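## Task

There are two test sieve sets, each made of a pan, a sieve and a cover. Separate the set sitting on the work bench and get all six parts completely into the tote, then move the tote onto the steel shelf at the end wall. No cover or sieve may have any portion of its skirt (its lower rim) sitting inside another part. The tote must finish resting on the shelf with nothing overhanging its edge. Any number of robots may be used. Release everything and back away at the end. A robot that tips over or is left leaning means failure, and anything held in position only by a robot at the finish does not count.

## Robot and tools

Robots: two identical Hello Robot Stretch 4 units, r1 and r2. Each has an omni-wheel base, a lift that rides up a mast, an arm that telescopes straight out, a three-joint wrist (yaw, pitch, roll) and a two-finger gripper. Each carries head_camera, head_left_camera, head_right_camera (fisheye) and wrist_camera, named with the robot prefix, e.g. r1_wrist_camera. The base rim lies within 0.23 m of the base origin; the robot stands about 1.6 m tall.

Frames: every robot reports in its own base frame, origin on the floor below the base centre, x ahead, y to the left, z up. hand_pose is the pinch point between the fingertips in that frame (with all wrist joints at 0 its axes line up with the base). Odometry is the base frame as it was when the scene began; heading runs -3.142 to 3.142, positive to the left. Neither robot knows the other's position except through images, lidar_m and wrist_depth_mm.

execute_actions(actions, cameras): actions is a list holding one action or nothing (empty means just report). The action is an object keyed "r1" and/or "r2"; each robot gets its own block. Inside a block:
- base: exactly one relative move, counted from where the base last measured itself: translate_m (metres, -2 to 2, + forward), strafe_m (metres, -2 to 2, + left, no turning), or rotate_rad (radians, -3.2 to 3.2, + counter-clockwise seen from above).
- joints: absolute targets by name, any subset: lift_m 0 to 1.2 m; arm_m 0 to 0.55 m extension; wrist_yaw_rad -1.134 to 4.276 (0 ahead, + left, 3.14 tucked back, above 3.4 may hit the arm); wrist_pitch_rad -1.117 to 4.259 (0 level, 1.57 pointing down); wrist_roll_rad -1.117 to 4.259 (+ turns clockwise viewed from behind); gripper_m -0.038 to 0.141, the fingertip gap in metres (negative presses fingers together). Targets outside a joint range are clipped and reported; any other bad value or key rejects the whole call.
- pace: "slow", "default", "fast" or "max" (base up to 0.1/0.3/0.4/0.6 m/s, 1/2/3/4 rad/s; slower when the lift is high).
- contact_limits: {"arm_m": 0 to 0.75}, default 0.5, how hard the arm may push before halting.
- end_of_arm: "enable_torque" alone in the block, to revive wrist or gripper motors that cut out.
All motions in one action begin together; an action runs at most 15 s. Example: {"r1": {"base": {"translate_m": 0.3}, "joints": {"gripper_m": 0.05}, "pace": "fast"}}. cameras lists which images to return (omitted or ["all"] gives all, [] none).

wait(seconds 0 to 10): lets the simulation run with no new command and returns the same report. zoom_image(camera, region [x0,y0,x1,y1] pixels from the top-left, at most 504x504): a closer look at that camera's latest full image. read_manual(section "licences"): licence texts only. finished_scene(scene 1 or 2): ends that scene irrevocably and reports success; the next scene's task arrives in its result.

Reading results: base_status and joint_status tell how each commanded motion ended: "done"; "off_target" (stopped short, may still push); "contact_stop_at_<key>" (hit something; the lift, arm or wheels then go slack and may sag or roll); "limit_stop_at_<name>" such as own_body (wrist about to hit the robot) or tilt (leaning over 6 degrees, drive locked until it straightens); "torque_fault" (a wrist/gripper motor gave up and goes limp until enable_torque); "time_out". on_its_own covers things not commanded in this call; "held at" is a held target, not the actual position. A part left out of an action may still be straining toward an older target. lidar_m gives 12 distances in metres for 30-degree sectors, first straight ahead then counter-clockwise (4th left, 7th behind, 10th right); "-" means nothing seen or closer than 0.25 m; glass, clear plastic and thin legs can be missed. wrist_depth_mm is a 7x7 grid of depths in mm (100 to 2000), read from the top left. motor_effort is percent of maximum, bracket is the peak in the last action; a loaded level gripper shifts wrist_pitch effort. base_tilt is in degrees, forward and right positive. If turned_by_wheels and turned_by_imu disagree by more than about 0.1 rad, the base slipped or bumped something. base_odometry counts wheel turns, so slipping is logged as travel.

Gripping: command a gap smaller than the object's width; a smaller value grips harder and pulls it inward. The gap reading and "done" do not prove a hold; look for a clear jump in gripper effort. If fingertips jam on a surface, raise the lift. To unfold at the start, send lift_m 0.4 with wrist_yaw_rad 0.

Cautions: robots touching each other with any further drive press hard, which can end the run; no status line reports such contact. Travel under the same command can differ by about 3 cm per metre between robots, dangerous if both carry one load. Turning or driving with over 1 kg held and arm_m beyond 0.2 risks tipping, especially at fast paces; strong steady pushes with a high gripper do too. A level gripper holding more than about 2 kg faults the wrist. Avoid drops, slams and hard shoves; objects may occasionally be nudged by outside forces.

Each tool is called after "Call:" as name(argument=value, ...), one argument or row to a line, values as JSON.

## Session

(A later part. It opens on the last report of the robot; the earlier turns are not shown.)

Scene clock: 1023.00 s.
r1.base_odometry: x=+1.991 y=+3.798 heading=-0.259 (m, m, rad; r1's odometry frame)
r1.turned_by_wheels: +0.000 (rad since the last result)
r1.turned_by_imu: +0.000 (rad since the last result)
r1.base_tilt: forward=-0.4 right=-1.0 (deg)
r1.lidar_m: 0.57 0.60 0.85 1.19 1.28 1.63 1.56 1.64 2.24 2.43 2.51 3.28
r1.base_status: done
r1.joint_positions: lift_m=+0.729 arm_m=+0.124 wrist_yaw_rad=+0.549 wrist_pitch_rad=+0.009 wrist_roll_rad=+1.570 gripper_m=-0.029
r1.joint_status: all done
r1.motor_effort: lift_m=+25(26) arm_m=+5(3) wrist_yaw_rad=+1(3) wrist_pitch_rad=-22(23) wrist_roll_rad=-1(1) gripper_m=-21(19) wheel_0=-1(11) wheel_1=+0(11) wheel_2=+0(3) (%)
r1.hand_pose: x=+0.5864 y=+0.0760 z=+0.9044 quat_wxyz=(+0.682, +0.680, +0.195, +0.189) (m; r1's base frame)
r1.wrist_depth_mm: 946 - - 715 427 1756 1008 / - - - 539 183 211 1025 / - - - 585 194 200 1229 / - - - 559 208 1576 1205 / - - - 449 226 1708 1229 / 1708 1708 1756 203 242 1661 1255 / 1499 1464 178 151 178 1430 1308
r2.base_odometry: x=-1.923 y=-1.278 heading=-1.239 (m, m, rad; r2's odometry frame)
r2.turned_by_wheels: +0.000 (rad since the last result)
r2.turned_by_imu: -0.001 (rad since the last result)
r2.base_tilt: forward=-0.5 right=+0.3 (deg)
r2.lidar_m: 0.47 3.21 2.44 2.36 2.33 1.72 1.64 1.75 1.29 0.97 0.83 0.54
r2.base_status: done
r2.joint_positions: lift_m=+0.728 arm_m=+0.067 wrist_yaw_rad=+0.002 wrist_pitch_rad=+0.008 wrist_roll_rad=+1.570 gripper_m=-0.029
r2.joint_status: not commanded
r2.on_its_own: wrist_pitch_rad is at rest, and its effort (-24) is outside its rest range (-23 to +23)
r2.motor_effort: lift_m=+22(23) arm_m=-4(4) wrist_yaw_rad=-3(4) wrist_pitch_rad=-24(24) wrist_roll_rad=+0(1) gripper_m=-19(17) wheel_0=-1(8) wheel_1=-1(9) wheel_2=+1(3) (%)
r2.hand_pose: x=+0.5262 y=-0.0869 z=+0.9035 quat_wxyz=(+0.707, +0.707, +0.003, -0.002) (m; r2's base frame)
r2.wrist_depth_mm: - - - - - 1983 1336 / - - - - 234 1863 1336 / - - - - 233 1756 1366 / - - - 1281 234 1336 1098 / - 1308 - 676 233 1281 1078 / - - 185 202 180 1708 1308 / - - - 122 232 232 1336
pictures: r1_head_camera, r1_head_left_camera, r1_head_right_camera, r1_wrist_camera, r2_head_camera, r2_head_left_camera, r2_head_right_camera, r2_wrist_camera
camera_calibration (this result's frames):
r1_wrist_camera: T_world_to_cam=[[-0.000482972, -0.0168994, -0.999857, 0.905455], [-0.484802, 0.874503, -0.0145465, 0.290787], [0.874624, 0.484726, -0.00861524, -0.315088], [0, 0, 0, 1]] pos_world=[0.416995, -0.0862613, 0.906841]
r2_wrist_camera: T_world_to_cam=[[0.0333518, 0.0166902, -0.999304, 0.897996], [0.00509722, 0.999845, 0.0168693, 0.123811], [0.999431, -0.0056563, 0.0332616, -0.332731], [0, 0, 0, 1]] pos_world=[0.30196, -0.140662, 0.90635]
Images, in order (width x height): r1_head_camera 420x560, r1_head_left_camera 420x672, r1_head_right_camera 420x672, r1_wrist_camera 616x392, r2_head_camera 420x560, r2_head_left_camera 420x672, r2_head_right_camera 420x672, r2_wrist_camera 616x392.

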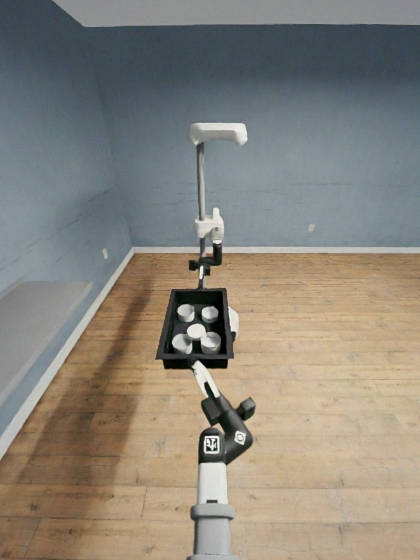

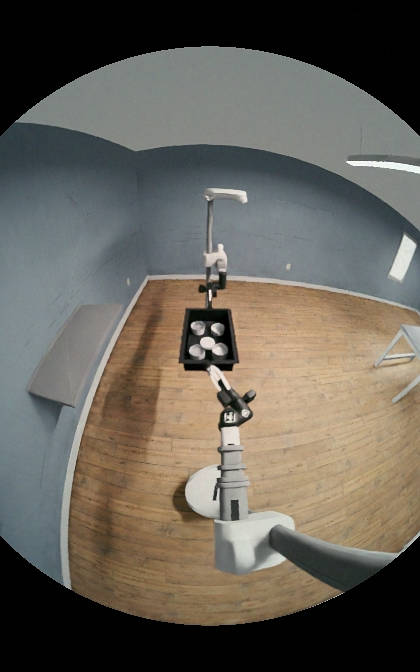

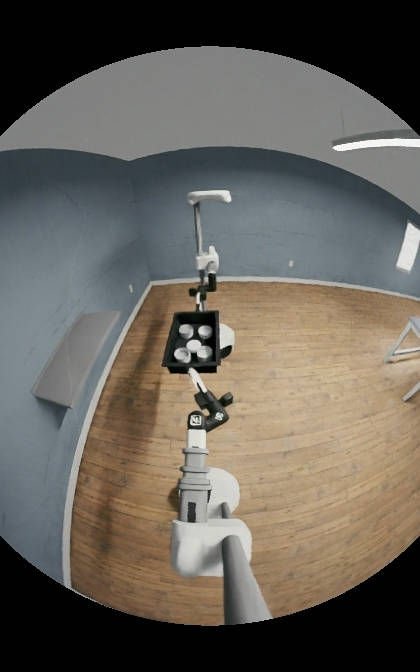

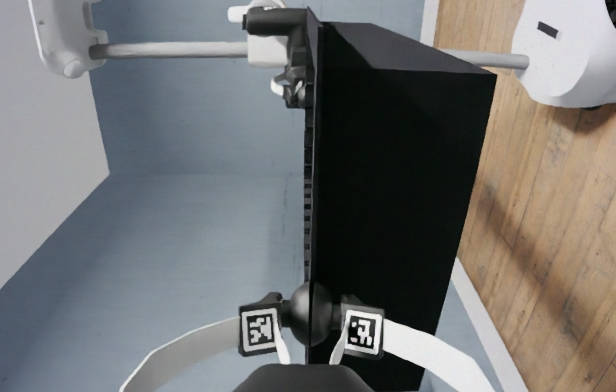

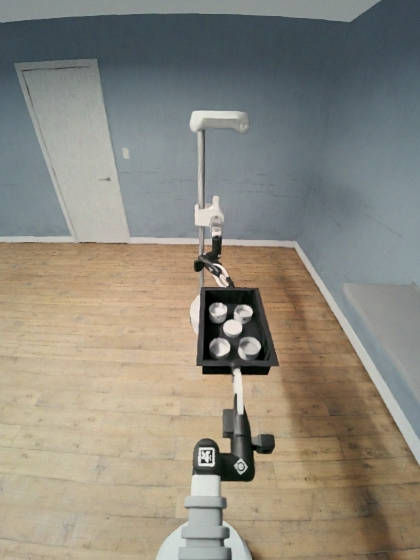

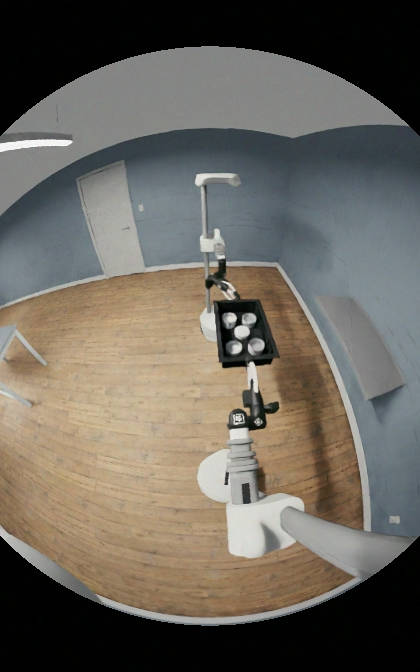

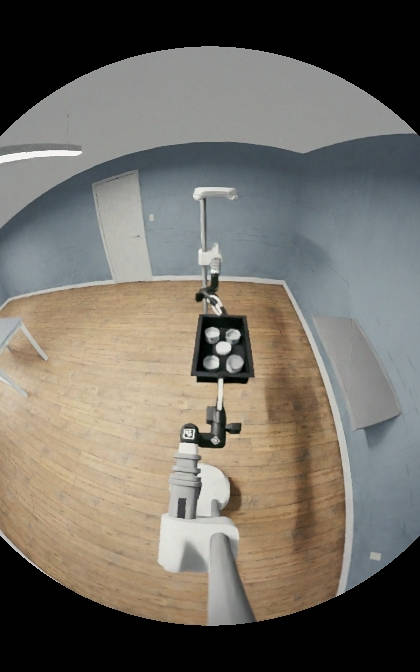

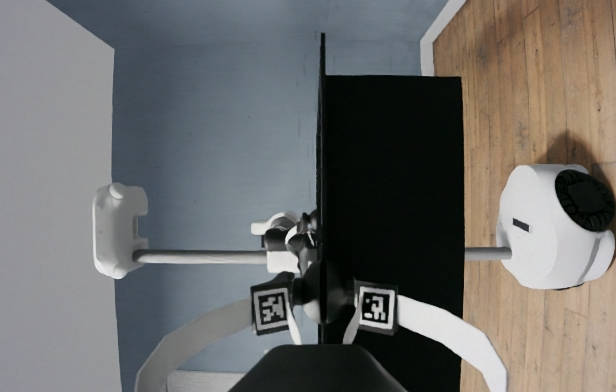

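Call:
execute_actions(
  actions=[
    {"r1": {"base": {"strafe_m": 0.7}, "joints": {"lift_m": 0.789, "arm_m": 0.126}, "pace": "default"}, "r2": {"base": {"strafe_m": -0.7}, "joints": {"lift_m": 0.788}, "pace": "default"}},
  ],
)

Scene clock: 1052.03 s.
r1.base_odometry: x=+2.171 y=+4.475 heading=-0.259 (m, m, rad; r1's odometry frame)
r1.turned_by_wheels: +0.000 (rad since the last result)
r1.turned_by_imu: +0.000 (rad since the last result)
r1.base_tilt: forward=-0.3 right=-1.0 (deg)
r1.lidar_m: 0.36 0.36 0.53 0.50 0.55 0.77 1.54 1.62 2.28 3.13 3.24 3.30
r1.base_status: done
r1.joint_positions: lift_m=+0.789 arm_m=+0.125 wrist_yaw_rad=+0.549 wrist_pitch_rad=+0.009 wrist_roll_rad=+1.570 gripper_m=-0.029
r1.joint_status: all done
r1.motor_effort: lift_m=+26(26) arm_m=+4(6) wrist_yaw_rad=+2(2) wrist_pitch_rad=-23(24) wrist_roll_rad=+1(0) gripper_m=-22(21) wheel_0=+1(10) wheel_1=+0(9) wheel_2=+0(3) (%)
r1.hand_pose: x=+0.5879 y=+0.0760 z=+0.9644 quat_wxyz=(+0.682, +0.680, +0.195, +0.189) (m; r1's base frame)
r1.wrist_depth_mm: 946 - - 715 410 1756 1098 / - - - 549 183 210 1078 / 1708 1708 1708 580 194 200 1336 / 1255 1308 1255 564 210 366 1255 / 1008 1008 1008 442 228 373 304 / 798 820 831 204 242 397 293 / 699 691 177 151 179 342 289
r2.base_odometry: x=-2.585 y=-1.506 heading=-1.239 (m, m, rad; r2's odometry frame)
r2.turned_by_wheels: +0.000 (rad since the last result)
r2.turned_by_imu: +0.000 (rad since the last result)
r2.base_tilt: forward=-0.4 right=+0.3 (deg)
r2.lidar_m: 0.49 3.19 3.17 3.03 2.35 1.74 1.64 0.80 0.56 0.49 0.34 0.25
r2.base_status: done
r2.joint_positions: lift_m=+0.788 arm_m=+0.067 wrist_yaw_rad=+0.002 wrist_pitch_rad=+0.008 wrist_roll_rad=+1.570 gripper_m=-0.030
r2.joint_status: all done
r2.motor_effort: lift_m=+23(22) arm_m=-4(4) wrist_yaw_rad=-3(4) wrist_pitch_rad=-23(23) wrist_roll_rad=-1(1) gripper_m=-16(19) wheel_0=-2(8) wheel_1=+1(8) wheel_2=+1(0) (%)
r2.hand_pose: x=+0.5262 y=-0.0870 z=+0.9635 quat_wxyz=(+0.707, +0.707, +0.003, -0.002) (m; r2's base frame)
r2.wrist_depth_mm: 976 976 991 991 917 421 300 / 1397 1430 1499 1366 233 394 303 / - - - - 233 373 307 / - - - 1281 233 375 307 / - - - 668 233 1336 1160 / - - 184 202 180 1863 1430 / - - - 122 232 231 1464
pictures: r1_head_camera, r1_head_left_camera, r1_head_right_camera, r1_wrist_camera, r2_head_camera, r2_head_left_camera, r2_head_right_camera, r2_wrist_camera
camera_calibration (this result's frames):
r1_wrist_camera: T_world_to_cam=[[-0.000540972, -0.0169341, -0.999856, 0.965448], [-0.484747, 0.874534, -0.0145493, 0.292369], [0.874654, 0.484669, -0.00868184, -0.31582], [0, 0, 0, 1]] pos_world=[0.41848, -0.0862692, 0.966822]
r2_wrist_camera: T_world_to_cam=[[0.0334509, 0.0166857, -0.999301, 0.957919], [0.00523131, 0.999844, 0.0168699, 0.122767], [0.999427, -0.00579196, 0.0333584, -0.334819], [0, 0, 0, 1]] pos_world=[0.301941, -0.14067, 0.966348]
Images, in order (width x height): r1_head_camera 420x560, r1_head_left_camera 420x672, r1_head_right_camera 420x672, r1_wrist_camera 616x392, r2_head_camera 420x560, r2_head_left_camera 420x672, r2_head_right_camera 420x672, r2_wrist_camera 616x392.

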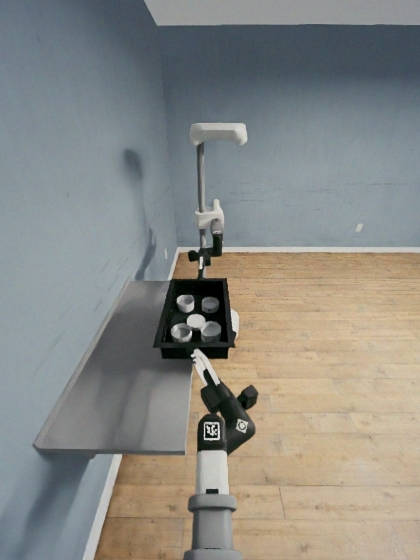

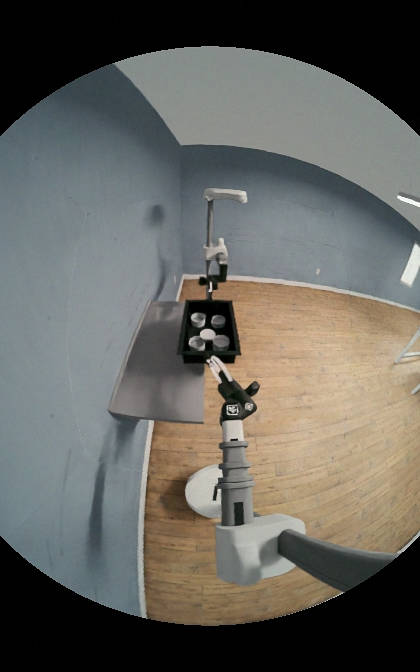

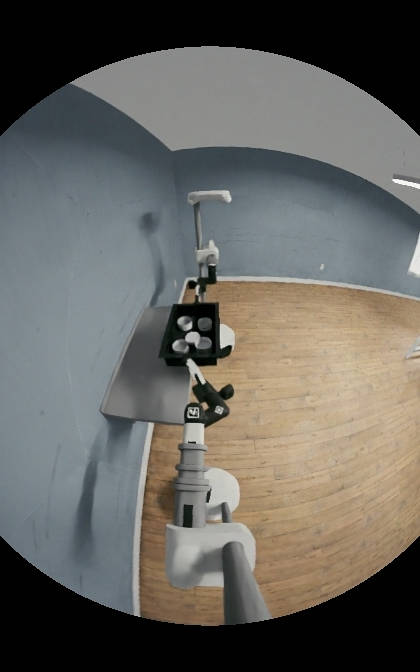

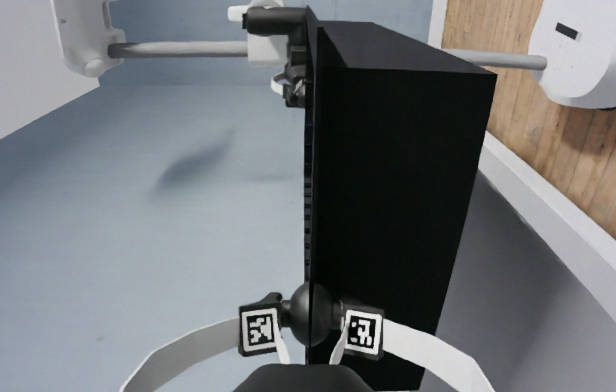

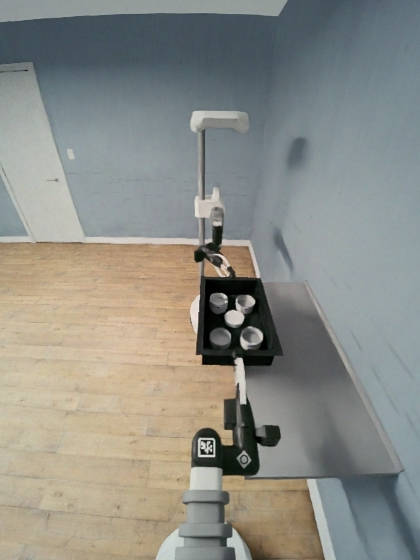

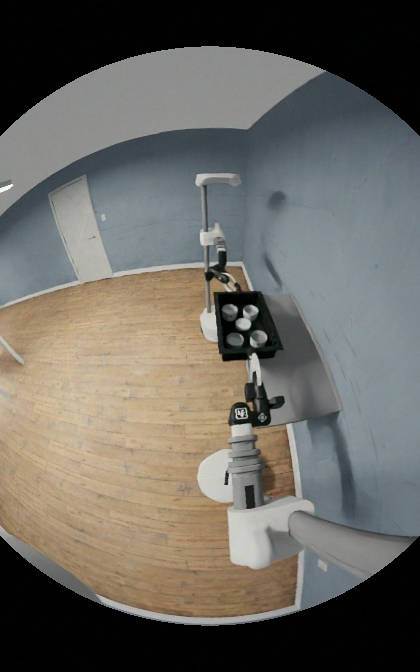

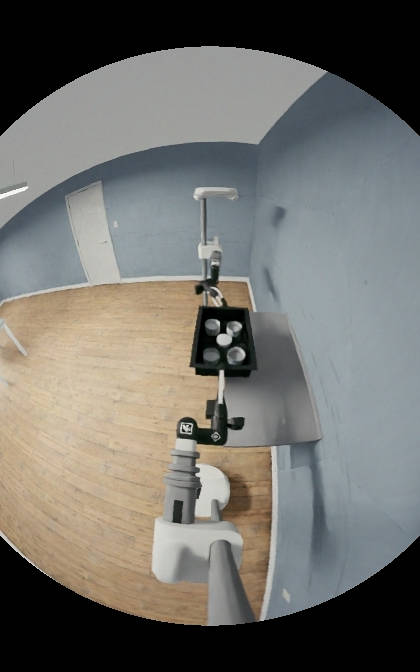

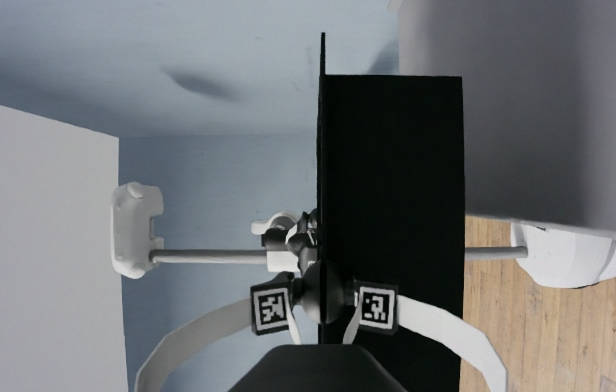

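Call:
execute_actions(
  actions=[
    {"r1": {"base": {"strafe_m": 0.22}, "joints": {"lift_m": 0.72}, "pace": "default"}, "r2": {"base": {"strafe_m": -0.22}, "joints": {"lift_m": 0.719}, "pace": "default"}},
  ],
  cameras=["r1_wrist_camera", "r2_wrist_camera", "r1_head_camera", "r2_head_camera"],
)

Scene clock: 1078.60 s.
r1.base_odometry: x=+2.227 y=+4.687 heading=-0.259 (m, m, rad; r1's odometry frame)
r1.turned_by_wheels: +0.000 (rad since the last result)
r1.turned_by_imu: -0.001 (rad since the last result)
r1.base_tilt: forward=-0.3 right=-1.0 (deg)
r1.lidar_m: 0.34 0.36 0.29 0.29 0.32 0.42 1.40 1.60 2.26 3.33 3.49 0.36
r1.base_status: done
r1.joint_positions: lift_m=+0.720 arm_m=+0.125 wrist_yaw_rad=+0.549 wrist_pitch_rad=+0.009 wrist_roll_rad=+1.570 gripper_m=-0.029
r1.joint_status: all done
r1.motor_effort: lift_m=+21(18) arm_m=+4(4) wrist_yaw_rad=+3(3) wrist_pitch_rad=-22(23) wrist_roll_rad=+0(0) gripper_m=-22(22) wheel_0=-2(10) wheel_1=+1(9) wheel_2=+0(4) (%)
r1.hand_pose: x=+0.5879 y=+0.0759 z=+0.8957 quat_wxyz=(+0.682, +0.680, +0.195, +0.189) (m; r1's base frame)
r1.wrist_depth_mm: 976 - - 723 370 267 - / 1618 1708 1708 549 183 211 202 / 1160 1118 1138 580 195 200 196 / 820 831 831 559 210 235 196 / 640 654 661 442 225 249 196 / 521 539 544 203 242 263 199 / 462 455 178 151 179 226 -
r2.base_odometry: x=-2.793 y=-1.578 heading=-1.239 (m, m, rad; r2's odometry frame)
r2.turned_by_wheels: +0.000 (rad since the last result)
r2.turned_by_imu: -0.001 (rad since the last result)
r2.base_tilt: forward=-0.5 right=+0.4 (deg)
r2.lidar_m: 0.25 0.25 3.41 3.28 2.37 1.70 1.27 0.49 0.30 0.29 0.33 0.25
r2.base_status: done
r2.joint_positions: lift_m=+0.719 arm_m=+0.067 wrist_yaw_rad=+0.002 wrist_pitch_rad=+0.008 wrist_roll_rad=+1.570 gripper_m=-0.029
r2.joint_status: all done
r2.on_its_own: wrist_pitch_rad is at rest, and its effort (-24) is outside its rest range (-23 to +23)
r2.motor_effort: lift_m=+15(24) arm_m=-4(4) wrist_yaw_rad=-5(5) wrist_pitch_rad=-24(24) wrist_roll_rad=-1(1) gripper_m=-14(20) wheel_0=+0(7) wheel_1=+0(7) wheel_2=+1(0) (%)
r2.hand_pose: x=+0.5262 y=-0.0869 z=+0.8951 quat_wxyz=(+0.707, +0.707, +0.003, -0.002) (m; r2's base frame)
r2.wrist_depth_mm: 469 469 480 473 455 273 - / 668 699 723 661 233 258 204 / 1366 1464 1499 1078 232 244 207 / - - - 1281 233 245 208 / - 1308 - 661 232 245 208 / - - 185 202 180 242 206 / - - - 122 233 224 -
pictures: r1_head_camera, r1_wrist_camera, r2_head_camera, r2_wrist_camera
camera_calibration (this result's frames):
r1_wrist_camera: T_world_to_cam=[[-0.000572129, -0.016952, -0.999856, 0.896838], [-0.484652, 0.874586, -0.0145508, 0.291357], [0.874707, 0.484574, -0.00871617, -0.316425], [0, 0, 0, 1]] pos_world=[0.418499, -0.0862825, 0.89819]
r2_wrist_camera: T_world_to_cam=[[0.0334186, 0.016701, -0.999302, 0.889566], [0.00491799, 0.999846, 0.0168746, 0.123991], [0.999429, -0.00547848, 0.0333313, -0.332513], [0, 0, 0, 1]] pos_world=[0.301985, -0.14065, 0.897936]
Images, in order (width x height): r1_head_camera 420x560, r1_wrist_camera 616x392, r2_head_camera 420x560, r2_wrist_camera 616x392.

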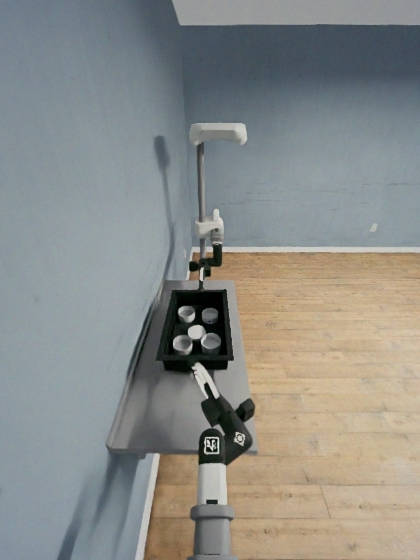

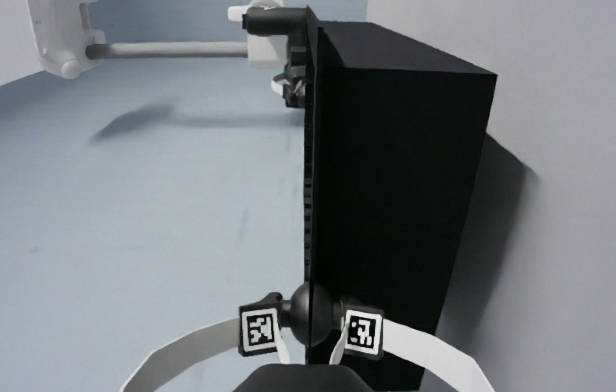

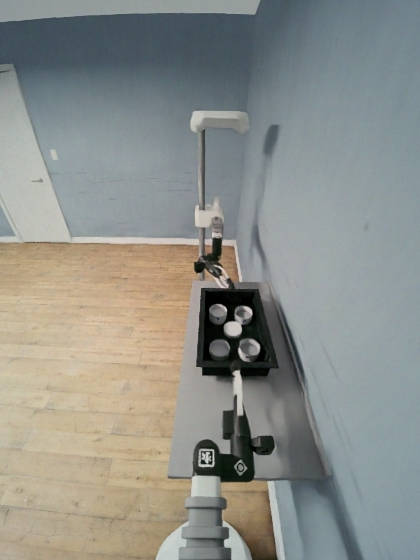

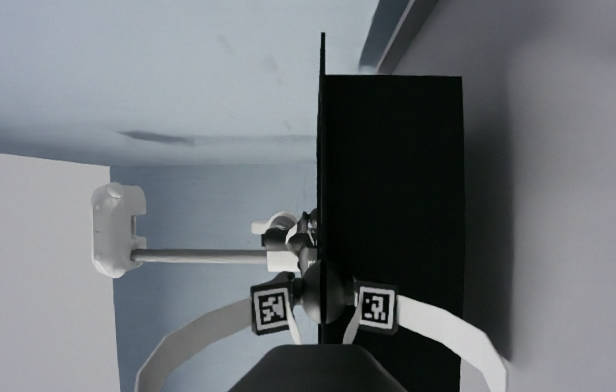

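Call:
execute_actions(
  actions=[
    {"r1": {"joints": {"lift_m": 0.679}, "pace": "slow"}, "r2": {"joints": {"lift_m": 0.678}, "pace": "slow"}},
  ],
  cameras=[],
)

Call:
execute_actions(
  actions=[
    {"r1": {"joints": {"gripper_m": 0.04, "arm_m": 0.118}, "pace": "default"}, "r2": {"joints": {"gripper_m": 0.04, "arm_m": 0.06}, "pace": "default"}},
  ],
  cameras=["r1_wrist_camera", "r2_wrist_camera", "r1_head_camera", "r2_head_camera"],
)

Scene clock: 1087.83 s.
r1.base_odometry: x=+2.227 y=+4.687 heading=-0.259 (m, m, rad; r1's odometry frame)
r1.turned_by_wheels: +0.000 (rad since the last result)
r1.turned_by_imu: -0.001 (rad since the last result)
r1.base_tilt: forward=-0.3 right=-1.0 (deg)
r1.lidar_m: 0.34 0.35 0.30 0.26 0.31 0.44 1.40 1.62 2.27 3.35 3.49 0.36
r1.base_status: not commanded
r1.joint_positions: lift_m=+0.679 arm_m=+0.125 wrist_yaw_rad=+0.549 wrist_pitch_rad=+0.005 wrist_roll_rad=+1.570 gripper_m=-0.029
r1.joint_status: all done
r1.motor_effort: lift_m=+19(17) arm_m=+4(4) wrist_yaw_rad=+4(2) wrist_pitch_rad=-13(22) wrist_roll_rad=+2(0) gripper_m=-20(22) wheel_0=-2(2) wheel_1=+1(1) wheel_2=+0(0) (%)
r1.hand_pose: x=+0.5879 y=+0.0759 z=+0.8559 quat_wxyz=(+0.681, +0.680, +0.193, +0.190) (m; r1's base frame)
r1.wrist_depth_mm: 946 - - 715 301 189 - / 1430 1808 1808 544 183 180 - / 1118 1138 1098 585 193 188 143 / 831 831 842 554 209 190 143 / 640 668 654 234 225 189 142 / 530 535 549 207 242 187 - / 462 455 314 164 178 160 -
r2.base_odometry: x=-2.793 y=-1.578 heading=-1.239 (m, m, rad; r2's odometry frame)
r2.turned_by_wheels: +0.000 (rad since the last result)
r2.turned_by_imu: -0.001 (rad since the last result)
r2.base_tilt: forward=-0.5 right=+0.3 (deg)
r2.lidar_m: 0.25 0.25 3.41 3.29 2.32 1.72 1.25 0.49 0.31 0.30 0.33 0.25
r2.base_status: not commanded
r2.joint_positions: lift_m=+0.678 arm_m=+0.067 wrist_yaw_rad=+0.002 wrist_pitch_rad=+0.005 wrist_roll_rad=+1.570 gripper_m=-0.030
r2.joint_status: all done
r2.motor_effort: lift_m=+14(11) arm_m=-4(4) wrist_yaw_rad=-4(4) wrist_pitch_rad=-13(23) wrist_roll_rad=-2(1) gripper_m=-16(23) wheel_0=+0(1) wheel_1=-1(1) wheel_2=+1(1) (%)
r2.hand_pose: x=+0.5262 y=-0.0869 z=+0.8552 quat_wxyz=(+0.707, +0.707, +0.002, -0.001) (m; r2's base frame)
r2.wrist_depth_mm: 469 469 477 469 410 191 - / 668 699 715 661 233 196 - / 1397 1430 1499 1078 232 198 - / - - - 1281 232 199 145 / - 1397 - 661 232 200 - / - - 184 201 182 183 - / - - - 124 232 156 -
pictures: none
No camera images: the call's "cameras" was empty. Leave "cameras" out to get every camera's image.

Scene clock: 1089.23 s.
r1.base_odometry: x=+2.227 y=+4.687 heading=-0.260 (m, m, rad; r1's odometry frame)
r1.turned_by_wheels: +0.000 (rad since the last result)
r1.turned_by_imu: +0.000 (rad since the last result)
r1.base_tilt: forward=-0.3 right=-1.0 (deg)
r1.lidar_m: 0.35 0.38 0.30 0.28 0.30 0.41 1.34 1.62 2.26 3.34 3.47 0.37
r1.base_status: not commanded
r1.joint_positions: lift_m=+0.679 arm_m=+0.119 wrist_yaw_rad=+0.550 wrist_pitch_rad=+0.003 wrist_roll_rad=+1.570 gripper_m=+0.040
r1.joint_status: all done
r1.motor_effort: lift_m=+19(19) arm_m=-4(10) wrist_yaw_rad=+1(10) wrist_pitch_rad=-6(13) wrist_roll_rad=-1(0) gripper_m=-4(22) wheel_0=-2(2) wheel_1=+0(1) wheel_2=+0(0) (%)
r1.hand_pose: x=+0.5814 y=+0.0762 z=+0.8566 quat_wxyz=(+0.681, +0.680, +0.193, +0.191) (m; r1's base frame)
r1.wrist_depth_mm: 960 - - 759 320 193 - / 1537 1756 1756 569 186 182 - / 1118 1098 1138 591 195 190 145 / 831 831 831 569 211 195 145 / 640 654 661 449 229 192 144 / 535 539 213 259 242 190 - / 459 455 452 147 234 174 -
r2.base_odometry: x=-2.793 y=-1.578 heading=-1.239 (m, m, rad; r2's odometry frame)
r2.turned_by_wheels: +0.000 (rad since the last result)
r2.turned_by_imu: -0.001 (rad since the last result)
r2.base_tilt: forward=-0.5 right=+0.3 (deg)
r2.lidar_m: 0.27 0.25 3.39 3.27 2.32 1.75 1.27 0.47 0.33 0.30 0.32 0.26
r2.base_status: not commanded
r2.joint_positions: lift_m=+0.678 arm_m=+0.061 wrist_yaw_rad=+0.000 wrist_pitch_rad=+0.000 wrist_roll_rad=+1.570 gripper_m=+0.040
r2.joint_status: all done
r2.motor_effort: lift_m=+14(14) arm_m=-4(7) wrist_yaw_rad=+2(11) wrist_pitch_rad=-1(14) wrist_roll_rad=-1(0) gripper_m=-1(19) wheel_0=+0(0) wheel_1=-1(1) wheel_2=-1(3) (%)
r2.hand_pose: x=+0.5200 y=-0.0875 z=+0.8565 quat_wxyz=(+0.707, +0.707, +0.000, +0.000) (m; r2's base frame)
r2.wrist_depth_mm: 466 462 477 484 418 198 - / 661 691 715 654 243 202 - / 1366 1430 1464 1060 243 204 - / - - - - 243 206 149 / - 1397 - 661 243 205 153 / - - 196 243 191 189 - / - - - 119 242 166 -
pictures: r1_head_camera, r1_wrist_camera, r2_head_camera, r2_wrist_camera
camera_calibration (this result's frames):
r1_wrist_camera: T_world_to_cam=[[0.00456237, -0.0138145, -0.999894, 0.854543], [-0.485255, 0.874256, -0.0142928, 0.287582], [0.874361, 0.485269, -0.00271485, -0.316168], [0, 0, 0, 1]] pos_world=[0.412097, -0.0861883, 0.857705]
r2_wrist_camera: T_world_to_cam=[[0.0411648, 0.0166228, -0.999014, 0.846894], [0.00703932, 0.999832, 0.0169265, 0.124175], [0.999128, -0.00772916, 0.0410409, -0.33165], [0, 0, 0, 1]] pos_world=[0.295624, -0.140795, 0.857568]
Images, in order (width x height): r1_head_camera 420x560, r1_wrist_camera 616x392, r2_head_camera 420x560, r2_wrist_camera 616x392.

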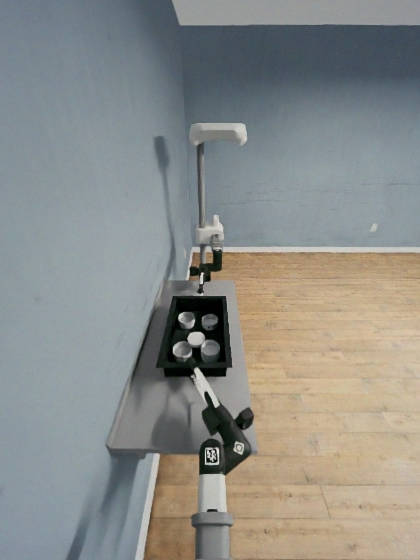

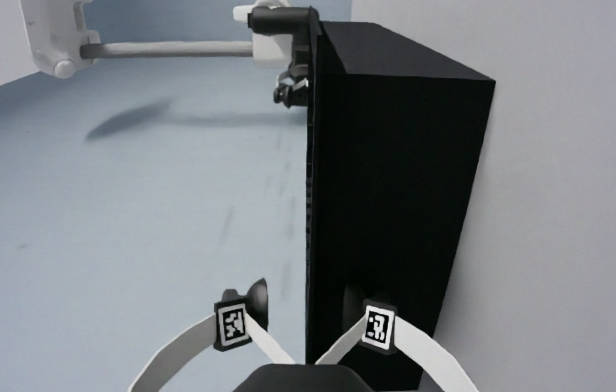

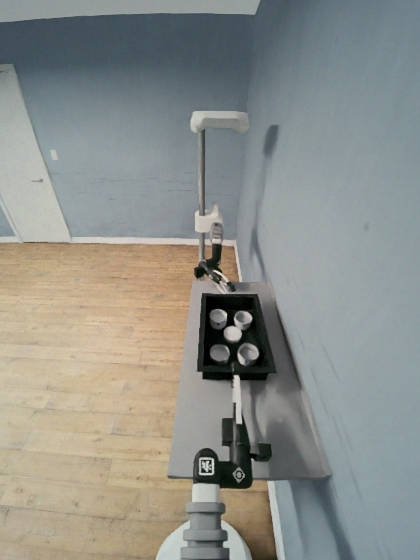

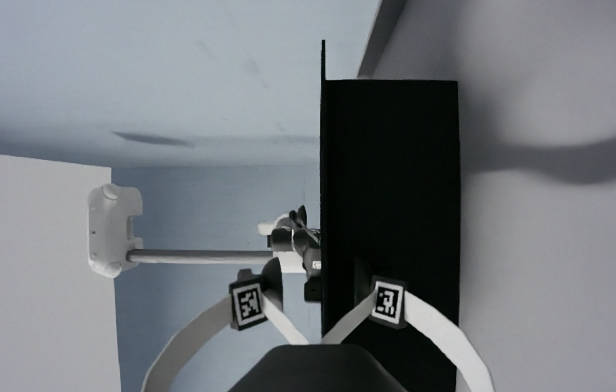

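Released on the shelf. Now back both robots away.

Call:
execute_actions(
  actions=[
    {"r1": {"base": {"translate_m": -0.35}, "joints": {"arm_m": 0.0}, "pace": "fast"}, "r2": {"base": {"translate_m": -0.4}, "joints": {"arm_m": 0.0}, "pace": "fast"}},
  ],
  cameras=["r1_head_camera", "r2_head_camera"],
)

Call:
zoom_image(
  camera="r1_head_camera",
  region=[120, 230, 280, 390],
)

Call:
zoom_image(
  camera="r2_head_camera",
  region=[150, 230, 310, 390],
)

Scene clock: 1096.63 s.
r1.base_odometry: x=+1.889 y=+4.777 heading=-0.260 (m, m, rad; r1's odometry frame)
r1.turned_by_wheels: +0.000 (rad since the last result)
r1.turned_by_imu: -0.002 (rad since the last result)
r1.base_tilt: forward=-0.4 right=-1.0 (deg)
r1.lidar_m: 0.68 0.45 0.33 0.29 0.30 0.46 1.18 1.26 1.75 3.43 3.46 3.68
r1.base_status: done
r1.joint_positions: lift_m=+0.679 arm_m=+0.002 wrist_yaw_rad=+0.550 wrist_pitch_rad=+0.002 wrist_roll_rad=+1.570 gripper_m=+0.040
r1.joint_status: all done
r1.motor_effort: lift_m=+19(19) arm_m=-5(5) wrist_yaw_rad=+0(0) wrist_pitch_rad=-4(6) wrist_roll_rad=+0(1) gripper_m=-4(4) wheel_0=+0(7) wheel_1=-2(8) wheel_2=+1(17) (%)
r1.hand_pose: x=+0.4640 y=+0.0763 z=+0.8567 quat_wxyz=(+0.681, +0.680, +0.193, +0.191) (m; r1's base frame)
r1.wrist_depth_mm: - - - 1430 394 1618 1255 / 1756 1863 1756 976 452 1537 1205 / 1160 1160 1160 866 525 1205 1138 / 831 842 842 842 539 878 878 / 654 654 676 683 627 634 661 / 539 544 213 559 525 564 554 / 466 462 462 147 330 477 484
r2.base_odometry: x=-2.923 y=-1.200 heading=-1.239 (m, m, rad; r2's odometry frame)
r2.turned_by_wheels: +0.000 (rad since the last result)
r2.turned_by_imu: -0.001 (rad since the last result)
r2.base_tilt: forward=-0.5 right=+0.3 (deg)
r2.lidar_m: 0.60 3.59 3.37 3.35 1.81 1.30 1.24 0.43 0.32 0.29 0.32 0.46
r2.base_status: done
r2.joint_positions: lift_m=+0.678 arm_m=+0.001 wrist_yaw_rad=+0.000 wrist_pitch_rad=+0.002 wrist_roll_rad=+1.570 gripper_m=+0.040
r2.joint_status: all done
r2.motor_effort: lift_m=+14(14) arm_m=-4(6) wrist_yaw_rad=+1(2) wrist_pitch_rad=-7(7) wrist_roll_rad=-1(0) gripper_m=-8(4) wheel_0=+0(6) wheel_1=+2(6) wheel_2=+0(10) (%)
r2.hand_pose: x=+0.4601 y=-0.0874 z=+0.8559 quat_wxyz=(+0.707, +0.707, +0.001, -0.001) (m; r2's base frame)
r2.wrist_depth_mm: 452 449 466 473 427 459 469 / 640 668 691 707 433 683 676 / 1336 1397 1464 1229 442 1464 1229 / - - - 1921 445 1863 1336 / - - - - 410 1808 1336 / - - 196 - 195 1808 1336 / - - - 119 413 1618 1308
pictures: r1_head_camera, r2_head_camera
Images, in order (width x height): r1_head_camera 420x560, r2_head_camera 420x560.

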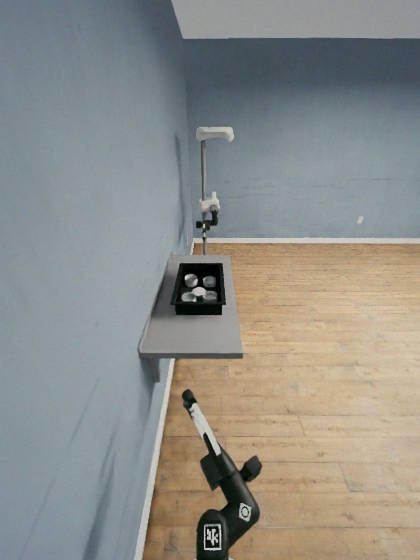

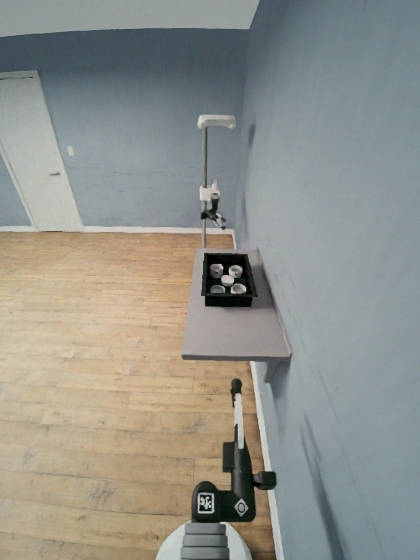

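Region (120, 230, 280, 390) of r1_head_camera's 420x560 image, scaled by 3.150, with more detail than that image has.

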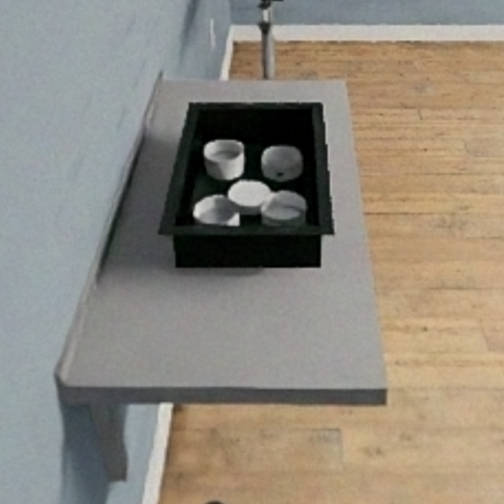

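Region (150, 230, 310, 390) of r2_head_camera's 420x560 image, scaled by 3.150, with more detail than that image has.

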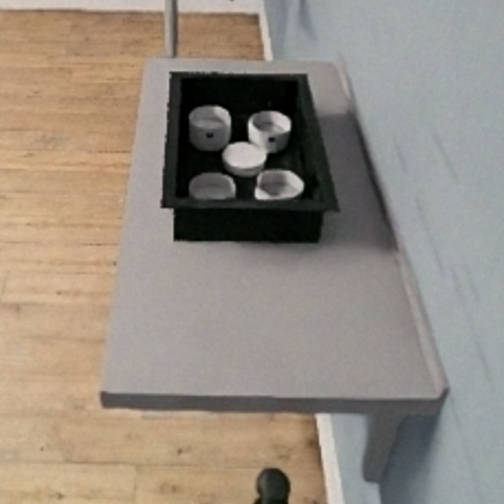

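Call:
finished_scene(
  scene=1,
)

The scene is finished: the task was done.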